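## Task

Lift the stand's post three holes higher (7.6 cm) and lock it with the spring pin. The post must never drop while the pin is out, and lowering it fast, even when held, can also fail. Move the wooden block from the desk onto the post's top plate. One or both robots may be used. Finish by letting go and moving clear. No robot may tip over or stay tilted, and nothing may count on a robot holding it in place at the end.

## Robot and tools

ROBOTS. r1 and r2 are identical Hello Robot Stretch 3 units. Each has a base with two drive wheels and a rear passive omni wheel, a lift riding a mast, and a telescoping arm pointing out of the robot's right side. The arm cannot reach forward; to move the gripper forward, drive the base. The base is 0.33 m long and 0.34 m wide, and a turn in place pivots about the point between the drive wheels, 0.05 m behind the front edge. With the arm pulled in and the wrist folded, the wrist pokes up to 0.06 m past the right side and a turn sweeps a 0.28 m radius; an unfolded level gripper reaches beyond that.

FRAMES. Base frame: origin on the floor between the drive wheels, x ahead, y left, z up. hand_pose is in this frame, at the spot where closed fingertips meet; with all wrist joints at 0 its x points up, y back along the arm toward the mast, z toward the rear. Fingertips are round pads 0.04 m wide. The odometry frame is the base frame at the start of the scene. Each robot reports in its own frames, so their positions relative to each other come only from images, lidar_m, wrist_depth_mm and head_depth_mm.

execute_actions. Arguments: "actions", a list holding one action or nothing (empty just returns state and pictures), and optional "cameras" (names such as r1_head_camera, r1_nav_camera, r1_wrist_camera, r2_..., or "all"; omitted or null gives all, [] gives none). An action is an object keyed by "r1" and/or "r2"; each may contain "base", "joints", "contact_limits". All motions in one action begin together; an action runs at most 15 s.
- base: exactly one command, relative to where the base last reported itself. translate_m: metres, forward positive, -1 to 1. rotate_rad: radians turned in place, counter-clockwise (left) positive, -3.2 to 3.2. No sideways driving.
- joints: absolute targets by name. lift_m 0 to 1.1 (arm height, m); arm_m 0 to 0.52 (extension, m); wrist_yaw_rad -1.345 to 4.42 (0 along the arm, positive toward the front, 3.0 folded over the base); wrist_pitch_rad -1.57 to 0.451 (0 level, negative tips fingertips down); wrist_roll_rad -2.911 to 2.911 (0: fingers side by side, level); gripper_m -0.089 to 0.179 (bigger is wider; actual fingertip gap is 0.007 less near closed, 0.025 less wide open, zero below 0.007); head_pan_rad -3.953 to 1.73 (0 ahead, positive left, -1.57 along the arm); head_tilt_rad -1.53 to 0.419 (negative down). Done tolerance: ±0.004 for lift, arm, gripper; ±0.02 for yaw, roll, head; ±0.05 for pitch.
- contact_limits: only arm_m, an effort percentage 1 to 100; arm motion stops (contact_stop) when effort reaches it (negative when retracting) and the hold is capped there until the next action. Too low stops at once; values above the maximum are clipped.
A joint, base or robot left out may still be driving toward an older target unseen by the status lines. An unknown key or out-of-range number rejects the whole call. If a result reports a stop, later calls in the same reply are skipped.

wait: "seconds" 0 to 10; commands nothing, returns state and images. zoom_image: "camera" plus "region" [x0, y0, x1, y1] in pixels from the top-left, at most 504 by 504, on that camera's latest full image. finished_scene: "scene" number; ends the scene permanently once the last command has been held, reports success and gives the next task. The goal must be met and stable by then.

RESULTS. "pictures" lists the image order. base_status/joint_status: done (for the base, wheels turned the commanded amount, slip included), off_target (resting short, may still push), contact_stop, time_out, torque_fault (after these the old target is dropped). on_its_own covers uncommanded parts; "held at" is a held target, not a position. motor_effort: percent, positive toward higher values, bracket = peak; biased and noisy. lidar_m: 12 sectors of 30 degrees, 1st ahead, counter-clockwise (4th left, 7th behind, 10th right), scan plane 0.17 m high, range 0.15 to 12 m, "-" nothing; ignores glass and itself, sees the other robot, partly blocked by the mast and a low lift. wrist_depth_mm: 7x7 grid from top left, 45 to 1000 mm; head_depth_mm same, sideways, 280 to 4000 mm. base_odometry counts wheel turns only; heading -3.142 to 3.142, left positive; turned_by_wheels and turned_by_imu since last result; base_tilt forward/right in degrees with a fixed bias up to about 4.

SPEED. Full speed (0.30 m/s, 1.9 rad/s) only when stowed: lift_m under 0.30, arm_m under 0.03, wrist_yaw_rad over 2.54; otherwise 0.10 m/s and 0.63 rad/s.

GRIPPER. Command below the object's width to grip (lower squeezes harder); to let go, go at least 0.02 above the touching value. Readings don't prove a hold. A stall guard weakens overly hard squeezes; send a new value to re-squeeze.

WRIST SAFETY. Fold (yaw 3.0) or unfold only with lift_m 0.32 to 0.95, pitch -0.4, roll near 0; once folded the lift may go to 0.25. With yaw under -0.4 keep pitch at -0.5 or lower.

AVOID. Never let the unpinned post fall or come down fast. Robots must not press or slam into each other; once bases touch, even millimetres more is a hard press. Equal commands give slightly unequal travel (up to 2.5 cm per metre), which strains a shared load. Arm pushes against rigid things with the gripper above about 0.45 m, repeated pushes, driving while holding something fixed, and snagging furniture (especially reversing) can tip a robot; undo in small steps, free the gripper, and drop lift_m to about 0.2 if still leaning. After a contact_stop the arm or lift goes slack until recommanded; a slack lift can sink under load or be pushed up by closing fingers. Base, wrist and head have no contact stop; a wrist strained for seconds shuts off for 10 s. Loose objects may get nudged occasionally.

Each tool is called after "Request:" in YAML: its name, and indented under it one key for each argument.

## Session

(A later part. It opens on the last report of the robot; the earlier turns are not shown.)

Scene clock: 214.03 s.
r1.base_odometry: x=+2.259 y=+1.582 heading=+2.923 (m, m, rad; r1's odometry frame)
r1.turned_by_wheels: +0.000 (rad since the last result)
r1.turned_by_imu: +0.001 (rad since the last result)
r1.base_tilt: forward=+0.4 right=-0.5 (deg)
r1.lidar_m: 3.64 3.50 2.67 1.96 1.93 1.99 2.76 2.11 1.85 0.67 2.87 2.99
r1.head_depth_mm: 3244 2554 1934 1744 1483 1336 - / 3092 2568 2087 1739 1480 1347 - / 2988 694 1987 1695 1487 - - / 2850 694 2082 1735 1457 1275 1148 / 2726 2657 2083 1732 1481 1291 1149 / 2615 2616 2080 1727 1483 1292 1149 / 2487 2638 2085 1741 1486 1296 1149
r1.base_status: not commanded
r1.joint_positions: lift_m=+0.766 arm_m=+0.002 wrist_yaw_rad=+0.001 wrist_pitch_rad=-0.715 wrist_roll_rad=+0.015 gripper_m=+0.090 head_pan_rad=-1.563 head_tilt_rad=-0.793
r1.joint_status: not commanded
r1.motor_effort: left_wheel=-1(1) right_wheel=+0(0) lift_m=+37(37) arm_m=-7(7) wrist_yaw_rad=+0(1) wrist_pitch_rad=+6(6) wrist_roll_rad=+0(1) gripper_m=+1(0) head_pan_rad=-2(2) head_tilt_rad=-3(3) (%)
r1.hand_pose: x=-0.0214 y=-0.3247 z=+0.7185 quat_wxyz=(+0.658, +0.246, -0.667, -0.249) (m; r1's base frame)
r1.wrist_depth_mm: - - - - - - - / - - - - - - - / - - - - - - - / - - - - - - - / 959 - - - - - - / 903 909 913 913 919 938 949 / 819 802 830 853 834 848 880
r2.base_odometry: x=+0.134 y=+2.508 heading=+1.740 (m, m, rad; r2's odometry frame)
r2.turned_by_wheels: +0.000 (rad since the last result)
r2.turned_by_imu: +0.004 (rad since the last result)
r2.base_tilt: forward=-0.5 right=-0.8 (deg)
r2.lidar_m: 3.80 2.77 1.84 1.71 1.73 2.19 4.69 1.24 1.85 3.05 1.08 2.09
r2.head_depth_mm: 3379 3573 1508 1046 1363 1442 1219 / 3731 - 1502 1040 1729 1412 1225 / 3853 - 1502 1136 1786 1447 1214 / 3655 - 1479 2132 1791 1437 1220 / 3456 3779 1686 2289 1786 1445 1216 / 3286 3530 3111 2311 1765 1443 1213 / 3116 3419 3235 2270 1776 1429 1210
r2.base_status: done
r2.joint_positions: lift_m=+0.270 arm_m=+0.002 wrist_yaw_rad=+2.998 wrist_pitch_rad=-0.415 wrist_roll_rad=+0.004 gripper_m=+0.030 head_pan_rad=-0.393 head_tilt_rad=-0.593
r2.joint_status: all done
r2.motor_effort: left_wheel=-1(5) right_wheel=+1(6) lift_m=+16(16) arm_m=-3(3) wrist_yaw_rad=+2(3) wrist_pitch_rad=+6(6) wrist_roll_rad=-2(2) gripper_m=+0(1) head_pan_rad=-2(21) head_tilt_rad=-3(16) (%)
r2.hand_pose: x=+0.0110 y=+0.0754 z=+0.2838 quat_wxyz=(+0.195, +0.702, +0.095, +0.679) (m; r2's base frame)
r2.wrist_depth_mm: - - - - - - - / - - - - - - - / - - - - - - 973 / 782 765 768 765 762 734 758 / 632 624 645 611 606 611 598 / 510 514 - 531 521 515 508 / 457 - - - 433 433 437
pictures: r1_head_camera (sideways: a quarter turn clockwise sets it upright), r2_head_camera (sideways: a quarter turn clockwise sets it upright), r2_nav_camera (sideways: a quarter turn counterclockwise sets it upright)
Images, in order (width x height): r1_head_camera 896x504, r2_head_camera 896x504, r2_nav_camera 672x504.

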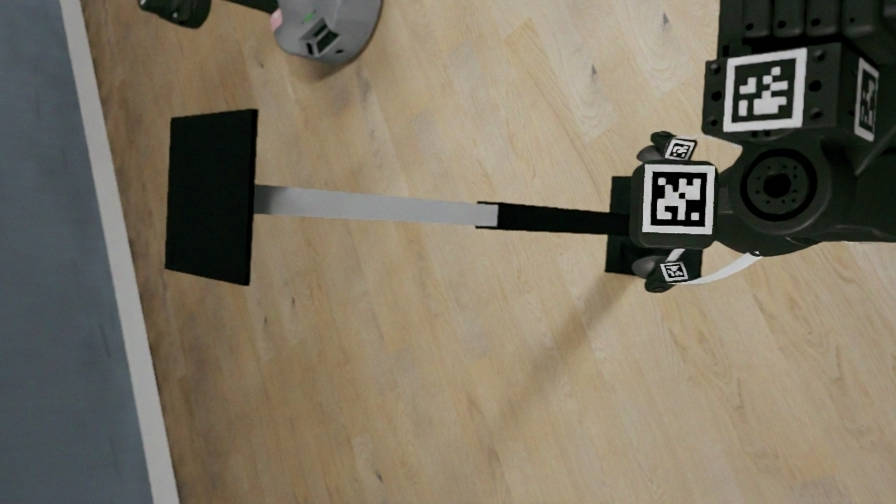

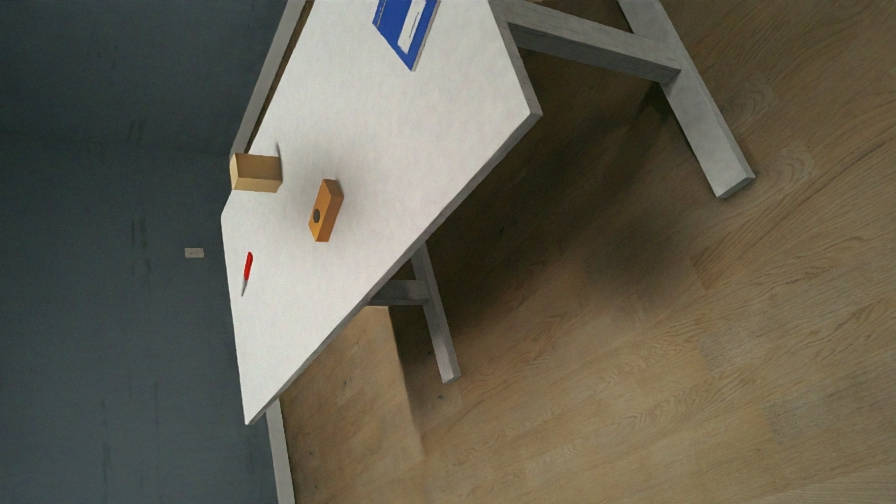

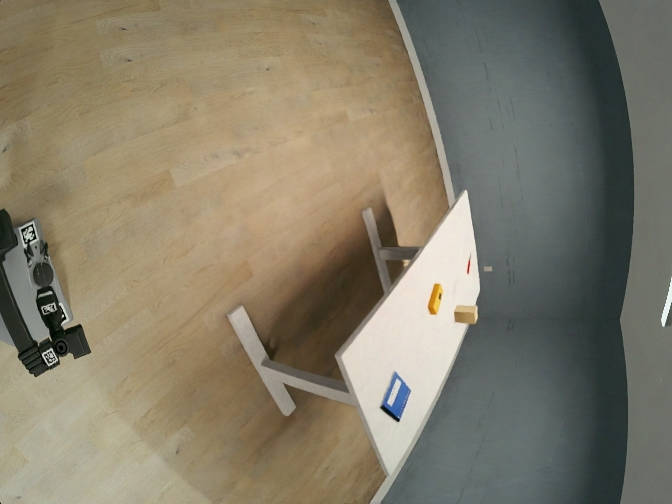

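Request:
execute_actions:
  actions:
    - {"r2":{"base":{"translate_m":1.0},"joints":{"head_pan_rad":-1.3,"head_tilt_rad":-0.7}}}
  cameras: []

Request:
execute_actions:
  actions:
    - {"r2":{"base":{"rotate_rad":0.07},"joints":{"lift_m":0.85}}}
  cameras: ["r2_head_camera","r2_nav_camera"]

Scene clock: 222.20 s.
r1.base_odometry: x=+2.259 y=+1.582 heading=+2.923 (m, m, rad; r1's odometry frame)
r1.turned_by_wheels: +0.000 (rad since the last result)
r1.turned_by_imu: +0.001 (rad since the last result)
r1.base_tilt: forward=+0.3 right=-0.6 (deg)
r1.lidar_m: 3.59 3.49 2.67 1.95 1.93 2.00 2.77 2.12 2.67 0.66 2.87 2.99
r1.head_depth_mm: 3217 2663 2106 1752 1483 1331 - / 3107 2575 2087 1742 1482 1346 - / 2975 695 1986 1699 1487 - - / 2853 694 2088 1732 1456 1275 1152 / 2729 2613 2095 1744 1476 1294 1155 / 2586 2643 2084 1740 1482 1293 1148 / 2492 2637 2081 1737 1484 1294 1147
r1.base_status: not commanded
r1.joint_positions: lift_m=+0.766 arm_m=+0.002 wrist_yaw_rad=+0.001 wrist_pitch_rad=-0.715 wrist_roll_rad=+0.015 gripper_m=+0.090 head_pan_rad=-1.563 head_tilt_rad=-0.793
r1.joint_status: not commanded
r1.motor_effort: left_wheel=-1(1) right_wheel=+0(0) lift_m=+37(36) arm_m=-6(7) wrist_yaw_rad=+1(1) wrist_pitch_rad=+6(6) wrist_roll_rad=+0(0) gripper_m=+0(0) head_pan_rad=-2(2) head_tilt_rad=-3(3) (%)
r1.hand_pose: x=-0.0214 y=-0.3247 z=+0.7185 quat_wxyz=(+0.658, +0.246, -0.667, -0.249) (m; r1's base frame)
r1.wrist_depth_mm: - - - - - - - / - - - - - - - / - - - - - - - / - - - - - - - / 982 993 - - - - - / 896 917 907 909 941 933 974 / 802 807 821 837 828 861 859
r2.base_odometry: x=-0.034 y=+3.494 heading=+1.739 (m, m, rad; r2's odometry frame)
r2.turned_by_wheels: +0.000 (rad since the last result)
r2.turned_by_imu: +0.005 (rad since the last result)
r2.base_tilt: forward=-0.5 right=-0.8 (deg)
r2.lidar_m: 2.80 2.84 1.95 1.82 1.85 2.34 5.03 2.15 0.84 0.91 2.99 1.19
r2.head_depth_mm: 2395 2667 2705 907 724 1266 1142 / 2426 2702 1203 902 722 1302 1173 / 2495 2756 1199 900 721 1325 1160 / 2513 2789 1186 898 718 1340 1160 / 2514 2807 1183 847 717 1347 1157 / 2564 2865 1077 891 735 1347 1164 / 2609 2972 1123 887 754 1342 1156
r2.base_status: done
r2.joint_positions: lift_m=+0.270 arm_m=+0.002 wrist_yaw_rad=+2.998 wrist_pitch_rad=-0.415 wrist_roll_rad=+0.004 gripper_m=+0.030 head_pan_rad=-1.293 head_tilt_rad=-0.691
r2.joint_status: all done
r2.motor_effort: left_wheel=-1(4) right_wheel=+0(5) lift_m=+16(16) arm_m=-3(3) wrist_yaw_rad=+2(2) wrist_pitch_rad=+6(6) wrist_roll_rad=-2(2) gripper_m=+0(0) head_pan_rad=-3(31) head_tilt_rad=-4(12) (%)
r2.hand_pose: x=+0.0110 y=+0.0754 z=+0.2838 quat_wxyz=(+0.195, +0.702, +0.095, +0.679) (m; r2's base frame)
r2.wrist_depth_mm: - - - - - - - / - - - - - - - / - - - - - - 981 / 784 766 772 780 774 759 765 / 623 613 640 613 602 623 598 / 517 515 - 532 526 507 501 / 454 - - - 433 438 436
pictures: none
No camera images: the call's "cameras" was empty. Leave "cameras" out to get every camera's image.

Scene clock: 228.30 s.
r1.base_odometry: x=+2.259 y=+1.582 heading=+2.923 (m, m, rad; r1's odometry frame)
r1.turned_by_wheels: +0.000 (rad since the last result)
r1.turned_by_imu: +0.001 (rad since the last result)
r1.base_tilt: forward=+0.4 right=-0.6 (deg)
r1.lidar_m: 3.63 3.51 2.67 1.96 1.93 1.99 2.77 2.12 2.67 0.67 2.87 2.99
r1.head_depth_mm: 3249 2622 2108 1746 1485 1342 - / 3076 2560 2098 1733 1486 1348 - / 2933 693 1976 1700 1487 - - / 2851 693 2100 1736 1451 1278 1154 / 2702 2650 2101 1738 1481 1299 1147 / 2574 2616 2089 1738 1475 1294 1147 / 2489 2617 2071 1725 1479 1289 1148
r1.base_status: not commanded
r1.joint_positions: lift_m=+0.766 arm_m=+0.002 wrist_yaw_rad=+0.001 wrist_pitch_rad=-0.715 wrist_roll_rad=+0.015 gripper_m=+0.090 head_pan_rad=-1.563 head_tilt_rad=-0.793
r1.joint_status: not commanded
r1.motor_effort: left_wheel=-1(1) right_wheel=+0(0) lift_m=+35(36) arm_m=-8(7) wrist_yaw_rad=+0(1) wrist_pitch_rad=+6(6) wrist_roll_rad=+0(0) gripper_m=+2(0) head_pan_rad=-2(2) head_tilt_rad=-3(3) (%)
r1.hand_pose: x=-0.0214 y=-0.3247 z=+0.7185 quat_wxyz=(+0.658, +0.246, -0.667, -0.249) (m; r1's base frame)
r1.wrist_depth_mm: - - - - - - - / - - - - - - - / - - - - - - - / - - - - - - - / 989 983 - - - - - / 897 885 891 924 924 946 937 / 811 797 815 840 840 839 842
r2.base_odometry: x=-0.034 y=+3.494 heading=+1.809 (m, m, rad; r2's odometry frame)
r2.turned_by_wheels: +0.070 (rad since the last result)
r2.turned_by_imu: +0.072 (rad since the last result)
r2.base_tilt: forward=-0.5 right=-0.8 (deg)
r2.lidar_m: 2.80 2.70 1.91 1.82 1.87 2.49 2.16 2.18 0.83 2.95 3.02 1.18
r2.head_depth_mm: 2373 2650 2754 906 725 1272 - / 2428 2727 1200 903 725 1321 - / 2457 2766 1197 901 721 1371 - / 2553 2841 1195 845 718 1390 - / 2571 2903 1186 893 739 1346 1160 / 2632 3037 1076 887 758 1353 1160 / 2662 3022 1172 887 777 1344 1154
r2.base_status: done
r2.joint_positions: lift_m=+0.850 arm_m=+0.002 wrist_yaw_rad=+2.998 wrist_pitch_rad=-0.415 wrist_roll_rad=+0.004 gripper_m=+0.030 head_pan_rad=-1.293 head_tilt_rad=-0.692
r2.joint_status: all done
r2.motor_effort: left_wheel=-1(6) right_wheel=+1(4) lift_m=+28(28) arm_m=-3(3) wrist_yaw_rad=+2(2) wrist_pitch_rad=+6(6) wrist_roll_rad=-2(2) gripper_m=+0(0) head_pan_rad=-1(2) head_tilt_rad=-4(4) (%)
r2.hand_pose: x=+0.0109 y=+0.0754 z=+0.8630 quat_wxyz=(+0.195, +0.702, +0.095, +0.679) (m; r2's base frame)
r2.wrist_depth_mm: - - - - - - - / - - - - - - - / - - - - - - - / - - - - - - - / - - - - - - - / - - - - - - - / - - - - - - -
pictures: r2_head_camera (sideways: a quarter turn clockwise sets it upright), r2_nav_camera (sideways: a quarter turn counterclockwise sets it upright)
Images, in order (width x height): r2_head_camera 896x504, r2_nav_camera 672x504.

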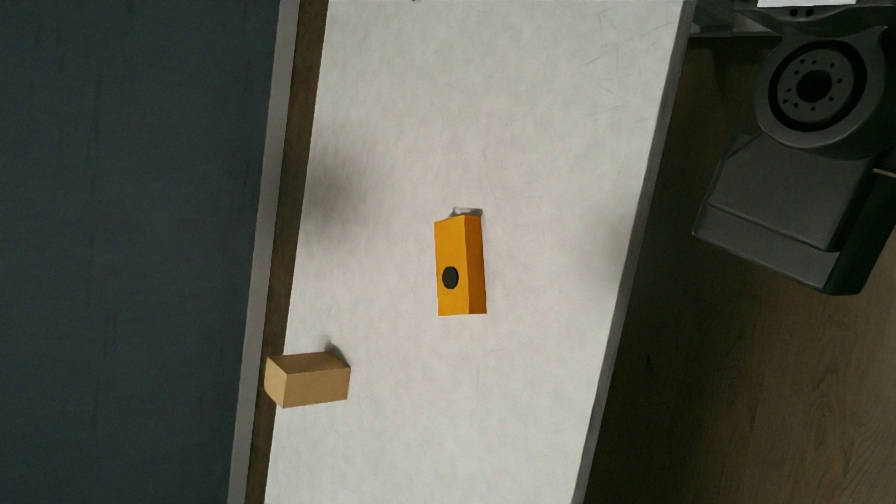

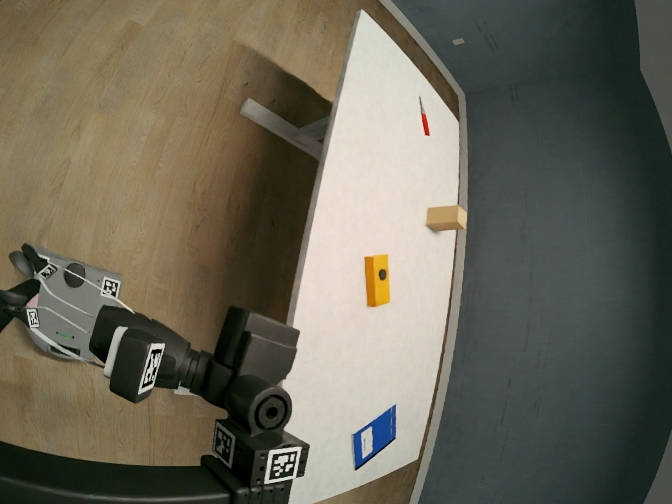

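Request:
execute_actions:
  actions:
    - {"r2":{"base":{"rotate_rad":-0.17},"joints":{"wrist_yaw_rad":0,"gripper_m":0.15}}}
  cameras: []

Request:
execute_actions:
  actions:
    - {"r2":{"base":{"translate_m":0.47},"joints":{"wrist_pitch_rad":0,"lift_m":0.76,"head_pan_rad":-1.57}}}
  cameras: []

Request:
execute_actions:
  actions:
    - {"r2":{"base":{"rotate_rad":0.17},"joints":{"arm_m":0.15}}}
  cameras: ["r2_head_camera","r2_nav_camera","r2_wrist_camera"]

Scene clock: 234.90 s.
r1.base_odometry: x=+2.259 y=+1.582 heading=+2.923 (m, m, rad; r1's odometry frame)
r1.turned_by_wheels: +0.000 (rad since the last result)
r1.turned_by_imu: +0.001 (rad since the last result)
r1.base_tilt: forward=+0.5 right=-0.6 (deg)
r1.lidar_m: 3.64 3.51 2.68 1.95 1.93 2.00 2.76 2.12 2.67 0.66 2.87 2.99
r1.head_depth_mm: 3199 2663 2104 1736 1481 1336 - / 3084 2549 2103 1743 1482 1352 - / 2998 694 1988 1700 1484 - - / 2824 693 2092 1734 1456 1272 1151 / 2719 2645 2076 1744 1477 1296 1153 / 2609 2669 2094 1743 1483 1294 1149 / 2512 2620 2089 1732 1489 1294 1149
r1.base_status: not commanded
r1.joint_positions: lift_m=+0.766 arm_m=+0.002 wrist_yaw_rad=+0.001 wrist_pitch_rad=-0.715 wrist_roll_rad=+0.015 gripper_m=+0.090 head_pan_rad=-1.563 head_tilt_rad=-0.793
r1.joint_status: not commanded
r1.motor_effort: left_wheel=-1(1) right_wheel=+0(0) lift_m=+36(36) arm_m=-7(6) wrist_yaw_rad=+1(0) wrist_pitch_rad=+6(6) wrist_roll_rad=-1(1) gripper_m=+0(0) head_pan_rad=-2(2) head_tilt_rad=-4(3) (%)
r1.hand_pose: x=-0.0214 y=-0.3247 z=+0.7185 quat_wxyz=(+0.658, +0.246, -0.667, -0.249) (m; r1's base frame)
r1.wrist_depth_mm: - - - - - - - / - - - - - - - / - - - - - - - / - - - - - - - / 998 - - - - - - / 891 902 903 915 933 951 952 / 808 795 812 836 831 843 849
r2.base_odometry: x=-0.034 y=+3.494 heading=+1.640 (m, m, rad; r2's odometry frame)
r2.turned_by_wheels: -0.170 (rad since the last result)
r2.turned_by_imu: -0.173 (rad since the last result)
r2.base_tilt: forward=-0.5 right=-0.8 (deg)
r2.lidar_m: 2.81 2.80 2.06 1.82 1.83 2.18 4.00 2.15 3.33 0.84 2.95 1.18
r2.head_depth_mm: 2454 2739 1210 899 722 1332 - / 2436 2744 1202 902 722 - - / 2451 2758 1194 899 722 1346 1159 / 2448 2750 1182 897 718 1345 1163 / 2482 2794 1191 847 718 1351 1165 / 2491 2791 1180 858 715 1346 1152 / 2506 2828 1067 886 712 1342 1152
r2.base_status: done
r2.joint_positions: lift_m=+0.850 arm_m=+0.002 wrist_yaw_rad=+0.003 wrist_pitch_rad=-0.415 wrist_roll_rad=+0.003 gripper_m=+0.150 head_pan_rad=-1.293 head_tilt_rad=-0.692
r2.joint_status: all done
r2.motor_effort: left_wheel=+1(4) right_wheel=-2(4) lift_m=+28(28) arm_m=-3(3) wrist_yaw_rad=-4(6) wrist_pitch_rad=+6(6) wrist_roll_rad=-1(2) gripper_m=+0(83) head_pan_rad=-3(3) head_tilt_rad=-4(4) (%)
r2.hand_pose: x=-0.0208 y=-0.3719 z=+0.8630 quat_wxyz=(+0.691, +0.147, -0.692, -0.145) (m; r2's base frame)
r2.wrist_depth_mm: - - - - - - - / - - - 992 - - - / 680 676 665 671 636 - - / 443 471 496 489 491 485 - / 395 415 396 396 389 410 392 / 341 - 331 329 341 - - / 282 292 310 - - - -
pictures: none
No camera images: the call's "cameras" was empty. Leave "cameras" out to get every camera's image.

Scene clock: 241.07 s.
r1.base_odometry: x=+2.259 y=+1.582 heading=+2.923 (m, m, rad; r1's odometry frame)
r1.turned_by_wheels: +0.000 (rad since the last result)
r1.turned_by_imu: +0.001 (rad since the last result)
r1.base_tilt: forward=+0.4 right=-0.7 (deg)
r1.lidar_m: 3.65 3.51 2.67 1.96 1.93 1.99 2.77 2.12 3.07 0.67 2.87 2.99
r1.head_depth_mm: 3224 2633 2095 1747 1491 1340 - / 3126 2514 2084 1736 1490 1348 - / 2960 694 1974 1698 1486 - - / 2840 693 2084 1740 1449 1272 1151 / 2680 2641 2096 1736 1484 1298 1150 / 2605 2629 2106 1737 1471 1297 1149 / 2497 2625 2103 1736 1482 1292 1152
r1.base_status: not commanded
r1.joint_positions: lift_m=+0.766 arm_m=+0.002 wrist_yaw_rad=+0.001 wrist_pitch_rad=-0.715 wrist_roll_rad=+0.015 gripper_m=+0.090 head_pan_rad=-1.563 head_tilt_rad=-0.793
r1.joint_status: not commanded
r1.motor_effort: left_wheel=-1(1) right_wheel=+0(0) lift_m=+36(36) arm_m=-7(7) wrist_yaw_rad=+0(1) wrist_pitch_rad=+6(6) wrist_roll_rad=-1(1) gripper_m=+1(1) head_pan_rad=-1(2) head_tilt_rad=-3(4) (%)
r1.hand_pose: x=-0.0214 y=-0.3247 z=+0.7185 quat_wxyz=(+0.658, +0.246, -0.667, -0.249) (m; r1's base frame)
r1.wrist_depth_mm: - - - - - - - / - - - - - - - / - - - - - - - / - - - - - - - / 999 970 - - - - - / 876 900 896 916 926 935 965 / 817 801 812 822 841 843 859
r2.base_odometry: x=-0.066 y=+3.963 heading=+1.640 (m, m, rad; r2's odometry frame)
r2.turned_by_wheels: +0.000 (rad since the last result)
r2.turned_by_imu: +0.002 (rad since the last result)
r2.base_tilt: forward=-0.5 right=-0.8 (deg)
r2.lidar_m: 2.34 2.35 2.17 1.92 1.92 2.29 4.29 2.59 1.03 2.85 0.81 0.84
r2.head_depth_mm: 2611 2966 1202 906 724 1302 1238 / 2539 2888 1203 900 724 1262 - / 2481 2798 1198 900 718 647 - / 2431 2735 1192 896 719 631 1142 / 2403 2686 2656 895 730 630 1160 / 2352 2624 2634 888 713 613 1159 / 2265 2549 2638 887 714 609 1153
r2.base_status: done
r2.joint_positions: lift_m=+0.760 arm_m=+0.002 wrist_yaw_rad=+0.003 wrist_pitch_rad=-0.022 wrist_roll_rad=+0.003 gripper_m=+0.150 head_pan_rad=-1.563 head_tilt_rad=-0.692
r2.joint_status: all done
r2.motor_effort: left_wheel=+0(4) right_wheel=-1(2) lift_m=+16(26) arm_m=-3(3) wrist_yaw_rad=-4(4) wrist_pitch_rad=+9(9) wrist_roll_rad=-1(1) gripper_m=+0(0) head_pan_rad=-3(16) head_tilt_rad=-5(3) (%)
r2.hand_pose: x=-0.0208 y=-0.4027 z=+0.8693 quat_wxyz=(+0.706, +0.009, -0.708, -0.007) (m; r2's base frame)
r2.wrist_depth_mm: - - - - - - - / - - - - - - - / - - - - - - - / - - - - - - - / 698 751 612 656 644 702 631 / 467 - 454 449 402 - 433 / 348 327 339 340 337 315 328
pictures: none
No camera images: the call's "cameras" was empty. Leave "cameras" out to get every camera's image.

Scene clock: 243.40 s.
r1.base_odometry: x=+2.259 y=+1.582 heading=+2.923 (m, m, rad; r1's odometry frame)
r1.turned_by_wheels: +0.000 (rad since the last result)
r1.turned_by_imu: +0.000 (rad since the last result)
r1.base_tilt: forward=+0.6 right=-0.6 (deg)
r1.lidar_m: 3.63 3.51 2.67 1.96 1.92 2.00 2.78 2.12 3.07 0.67 2.87 2.99
r1.head_depth_mm: 3218 2648 2115 1745 1492 1327 - / 3123 2552 2085 1751 1487 1344 - / 3009 694 1969 1698 1485 - - / 2845 695 2105 1738 1454 1271 1147 / 2723 2645 2107 1728 1484 1290 1152 / 2617 2613 2093 1720 1485 1293 1148 / 2495 2643 2097 1747 1486 1290 1146
r1.base_status: not commanded
r1.joint_positions: lift_m=+0.766 arm_m=+0.002 wrist_yaw_rad=+0.001 wrist_pitch_rad=-0.715 wrist_roll_rad=+0.015 gripper_m=+0.090 head_pan_rad=-1.563 head_tilt_rad=-0.793
r1.joint_status: not commanded
r1.motor_effort: left_wheel=-1(1) right_wheel=+0(1) lift_m=+37(36) arm_m=-7(6) wrist_yaw_rad=+0(0) wrist_pitch_rad=+6(6) wrist_roll_rad=+0(0) gripper_m=+0(1) head_pan_rad=-2(2) head_tilt_rad=-2(3) (%)
r1.hand_pose: x=-0.0214 y=-0.3247 z=+0.7185 quat_wxyz=(+0.658, +0.246, -0.667, -0.249) (m; r1's base frame)
r1.wrist_depth_mm: - - - - - - - / - - - - - - - / - - - - - - - / - - - - - - - / - - - - - - - / 868 897 890 916 941 931 958 / 807 800 820 839 833 830 856
r2.base_odometry: x=-0.066 y=+3.963 heading=+1.809 (m, m, rad; r2's odometry frame)
r2.turned_by_wheels: +0.170 (rad since the last result)
r2.turned_by_imu: +0.173 (rad since the last result)
r2.base_tilt: forward=-0.5 right=-0.9 (deg)
r2.lidar_m: 2.34 2.40 2.02 1.92 1.97 2.63 2.59 1.03 1.07 2.85 0.81 2.46
r2.head_depth_mm: 2409 2728 2721 902 725 634 - / 2390 2717 2705 899 766 - 1162 / 2399 2683 2678 928 - - 1160 / 2382 2661 1137 898 - 645 1165 / 2358 2669 2693 925 714 627 1156 / 2343 2639 2650 890 713 628 1156 / 2351 2646 2639 888 713 624 1154
r2.base_status: done
r2.joint_positions: lift_m=+0.760 arm_m=+0.150 wrist_yaw_rad=+0.002 wrist_pitch_rad=-0.022 wrist_roll_rad=+0.003 gripper_m=+0.150 head_pan_rad=-1.563 head_tilt_rad=-0.692
r2.joint_status: all done
r2.motor_effort: left_wheel=-2(5) right_wheel=+1(4) lift_m=+16(16) arm_m=+3(4) wrist_yaw_rad=-3(4) wrist_pitch_rad=+8(9) wrist_roll_rad=-1(1) gripper_m=+0(0) head_pan_rad=-3(3) head_tilt_rad=-4(3) (%)
r2.hand_pose: x=-0.0210 y=-0.5504 z=+0.8694 quat_wxyz=(+0.706, +0.009, -0.708, -0.007) (m; r2's base frame)
r2.wrist_depth_mm: - - - - - - - / - - - - - - - / - - - - - - - / - - - - - - - / 695 - 671 558 654 703 619 / 459 - 447 443 442 - 431 / 346 326 338 339 333 318 327
pictures: r2_head_camera (sideways: a quarter turn clockwise sets it upright), r2_nav_camera (sideways: a quarter turn counterclockwise sets it upright), r2_wrist_camera
Images, in order (width x height): r2_head_camera 896x504, r2_nav_camera 672x504, r2_wrist_camera 644x364.

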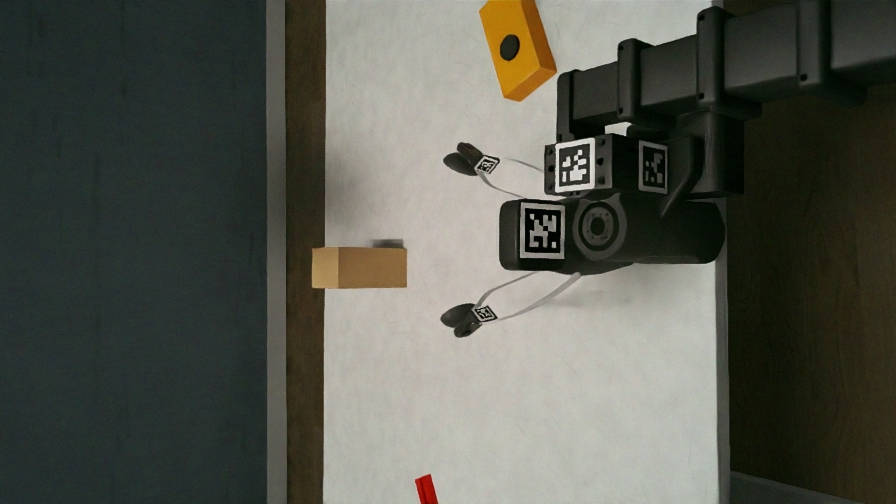

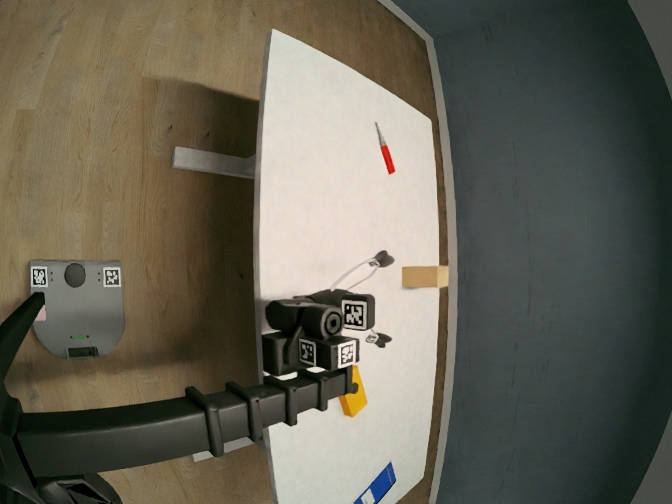

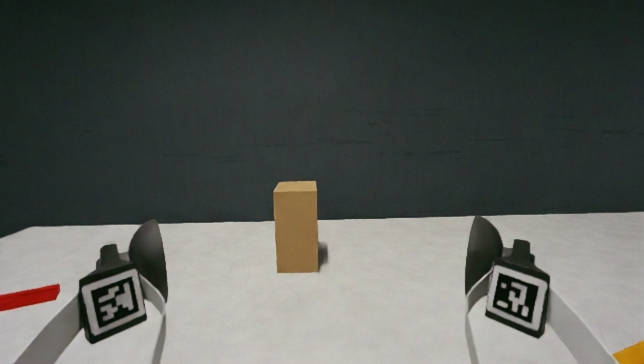

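Request:
execute_actions:
  actions:
    - {"r2":{"base":{"translate_m":0.024},"joints":{"arm_m":0.32,"lift_m":0.71}}}
  cameras: ["r2_head_camera","r2_wrist_camera"]

Scene clock: 249.53 s.
r1.base_odometry: x=+2.259 y=+1.582 heading=+2.923 (m, m, rad; r1's odometry frame)
r1.turned_by_wheels: +0.000 (rad since the last result)
r1.turned_by_imu: +0.001 (rad since the last result)
r1.base_tilt: forward=+0.4 right=-0.7 (deg)
r1.lidar_m: 3.62 3.51 2.67 1.95 1.93 2.00 2.75 2.12 3.11 0.67 2.87 2.99
r1.head_depth_mm: 3202 2626 2100 1749 1484 1333 - / 3131 2547 2117 1744 1488 1343 - / 2929 693 1984 1692 1486 - - / 2840 696 2094 1735 1447 1278 1149 / 2683 2640 2077 1726 1487 1297 1150 / 2609 2639 2093 1734 1481 1295 1152 / 2509 2642 2089 1733 1483 1299 1153
r1.base_status: not commanded
r1.joint_positions: lift_m=+0.766 arm_m=+0.002 wrist_yaw_rad=+0.001 wrist_pitch_rad=-0.715 wrist_roll_rad=+0.015 gripper_m=+0.090 head_pan_rad=-1.563 head_tilt_rad=-0.793
r1.joint_status: not commanded
r1.motor_effort: left_wheel=-1(1) right_wheel=+0(0) lift_m=+36(36) arm_m=-7(7) wrist_yaw_rad=+0(1) wrist_pitch_rad=+6(6) wrist_roll_rad=+0(0) gripper_m=+0(0) head_pan_rad=-2(2) head_tilt_rad=-3(4) (%)
r1.hand_pose: x=-0.0214 y=-0.3247 z=+0.7185 quat_wxyz=(+0.658, +0.246, -0.667, -0.249) (m; r1's base frame)
r1.wrist_depth_mm: - - - - - - - / - - - - - - - / - - - - - - - / - - - - - - - / 968 - - - - - - / 902 899 887 904 936 967 966 / 800 791 809 823 837 862 859
r2.base_odometry: x=-0.072 y=+3.986 heading=+1.809 (m, m, rad; r2's odometry frame)
r2.turned_by_wheels: +0.000 (rad since the last result)
r2.turned_by_imu: +0.001 (rad since the last result)
r2.base_tilt: forward=-0.5 right=-0.8 (deg)
r2.lidar_m: 2.32 2.38 2.02 1.92 1.97 2.64 2.62 1.05 2.99 2.85 0.80 2.44
r2.head_depth_mm: 2442 2732 2704 906 724 634 - / 2441 2714 2698 918 742 - 1140 / 2423 2705 2709 971 682 630 1167 / 2383 2680 1138 957 697 629 1161 / 2368 2645 2664 892 717 627 1159 / 2373 2659 2681 888 715 628 1156 / 2339 2626 2639 888 713 626 1154
r2.base_status: done
r2.joint_positions: lift_m=+0.710 arm_m=+0.320 wrist_yaw_rad=+0.002 wrist_pitch_rad=-0.021 wrist_roll_rad=+0.003 gripper_m=+0.150 head_pan_rad=-1.563 head_tilt_rad=-0.692
r2.joint_status: all done
r2.motor_effort: left_wheel=-1(4) right_wheel=+1(4) lift_m=+16(14) arm_m=+3(2) wrist_yaw_rad=-3(3) wrist_pitch_rad=+8(8) wrist_roll_rad=-1(1) gripper_m=+0(0) head_pan_rad=-3(3) head_tilt_rad=-4(4) (%)
r2.hand_pose: x=-0.0210 y=-0.7204 z=+0.8195 quat_wxyz=(+0.706, +0.008, -0.708, -0.007) (m; r2's base frame)
r2.wrist_depth_mm: - - - - - - - / - - - - - - - / - - - - - - - / - - - 290 - - - / 523 - 503 297 494 530 479 / 349 - 343 305 333 - 327 / - 247 258 257 255 241 249
pictures: r2_head_camera (sideways: a quarter turn clockwise sets it upright), r2_wrist_camera
Images, in order (width x height): r2_head_camera 896x504, r2_wrist_camera 644x364.

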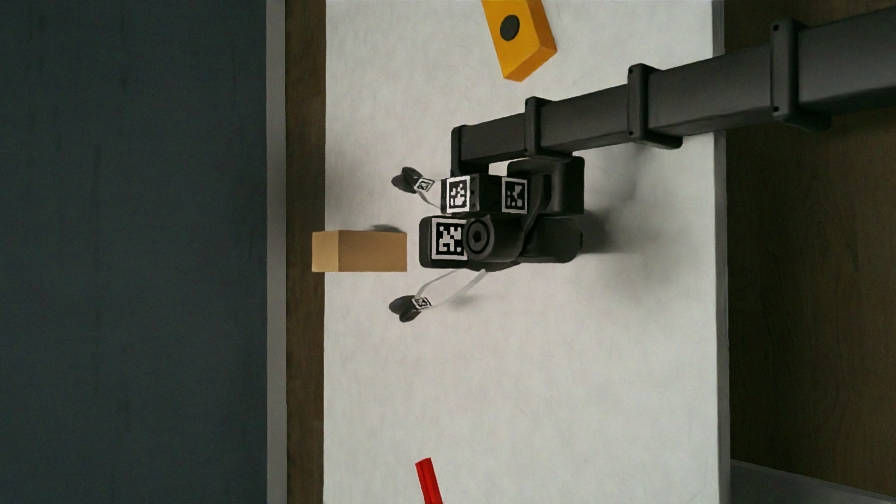

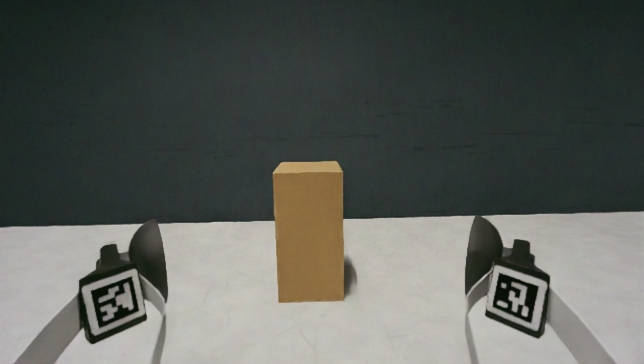

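Request:
execute_actions:
  actions:
    - {"r2":{"joints":{"arm_m":0.5,"lift_m":0.675}}}
  cameras: ["r2_head_camera","r2_wrist_camera"]

Scene clock: 254.63 s.
r1.base_odometry: x=+2.259 y=+1.582 heading=+2.923 (m, m, rad; r1's odometry frame)
r1.turned_by_wheels: +0.000 (rad since the last result)
r1.turned_by_imu: +0.001 (rad since the last result)
r1.base_tilt: forward=+0.5 right=-0.8 (deg)
r1.lidar_m: 3.64 3.49 2.67 1.96 1.93 1.99 2.76 2.11 3.10 0.67 2.87 2.99
r1.head_depth_mm: 3222 2624 2079 1742 1478 1339 - / 3111 2544 2090 1739 1495 1348 - / 2988 695 1968 1701 1480 - - / 2818 695 2095 1736 1456 1280 1148 / 2719 2626 2091 1739 1489 1294 1143 / 2603 2608 2098 1730 1482 1290 1153 / 2501 2610 2095 1726 1478 1292 1150
r1.base_status: not commanded
r1.joint_positions: lift_m=+0.766 arm_m=+0.002 wrist_yaw_rad=+0.001 wrist_pitch_rad=-0.715 wrist_roll_rad=+0.015 gripper_m=+0.090 head_pan_rad=-1.563 head_tilt_rad=-0.793
r1.joint_status: not commanded
r1.motor_effort: left_wheel=-1(1) right_wheel=+0(1) lift_m=+36(36) arm_m=-7(7) wrist_yaw_rad=+0(0) wrist_pitch_rad=+6(6) wrist_roll_rad=+0(1) gripper_m=+1(0) head_pan_rad=-2(2) head_tilt_rad=-3(3) (%)
r1.hand_pose: x=-0.0214 y=-0.3247 z=+0.7185 quat_wxyz=(+0.658, +0.246, -0.667, -0.249) (m; r1's base frame)
r1.wrist_depth_mm: - - - - - - - / - - - - - - - / - - - - - - - / - - - - - - - / 983 - - - - - - / 885 881 905 924 945 948 945 / 790 786 823 823 837 843 879
r2.base_odometry: x=-0.072 y=+3.986 heading=+1.809 (m, m, rad; r2's odometry frame)
r2.turned_by_wheels: +0.000 (rad since the last result)
r2.turned_by_imu: +0.001 (rad since the last result)
r2.base_tilt: forward=-0.5 right=-0.8 (deg)
r2.lidar_m: 2.32 2.38 2.02 1.92 1.97 2.62 2.62 1.05 2.99 2.84 0.80 2.44
r2.head_depth_mm: 2423 2735 2663 903 723 633 1191 / 2398 2683 2718 899 743 - - / 2396 2676 2691 - 721 630 1164 / 2379 2665 2729 835 719 631 1159 / 2406 2672 2670 891 716 628 1160 / 2352 2649 2629 890 714 626 1162 / 2329 2614 2619 884 715 622 1155
r2.base_status: not commanded
r2.joint_positions: lift_m=+0.675 arm_m=+0.500 wrist_yaw_rad=+0.002 wrist_pitch_rad=-0.021 wrist_roll_rad=+0.003 gripper_m=+0.150 head_pan_rad=-1.563 head_tilt_rad=-0.692
r2.joint_status: all done
r2.motor_effort: left_wheel=-1(1) right_wheel=+1(1) lift_m=+16(18) arm_m=+3(4) wrist_yaw_rad=-3(3) wrist_pitch_rad=+8(8) wrist_roll_rad=-1(1) gripper_m=+0(0) head_pan_rad=-2(2) head_tilt_rad=-3(4) (%)
r2.hand_pose: x=-0.0211 y=-0.9004 z=+0.7845 quat_wxyz=(+0.706, +0.008, -0.708, -0.007) (m; r2's base frame)
r2.wrist_depth_mm: - - - - - - - / - - - - - - - / - - - - - - - / - - 104 104 - - - / - - 106 107 381 - 373 / 272 - 109 110 261 - 255 / - 193 113 113 196 188 193
pictures: r2_head_camera (sideways: a quarter turn clockwise sets it upright), r2_wrist_camera
Images, in order (width x height): r2_head_camera 896x504, r2_wrist_camera 644x364.

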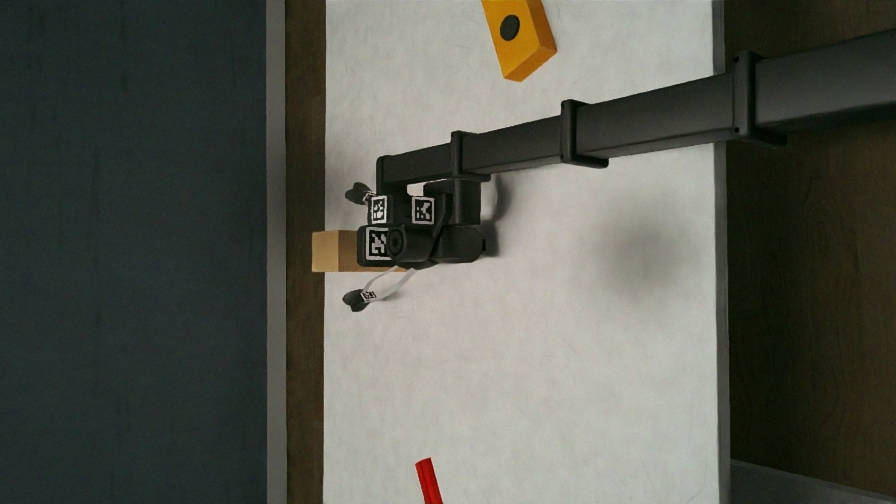

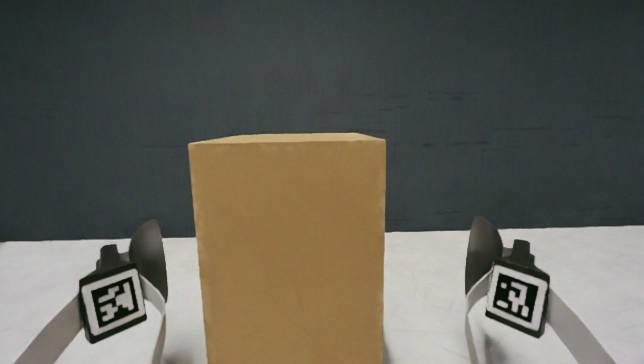

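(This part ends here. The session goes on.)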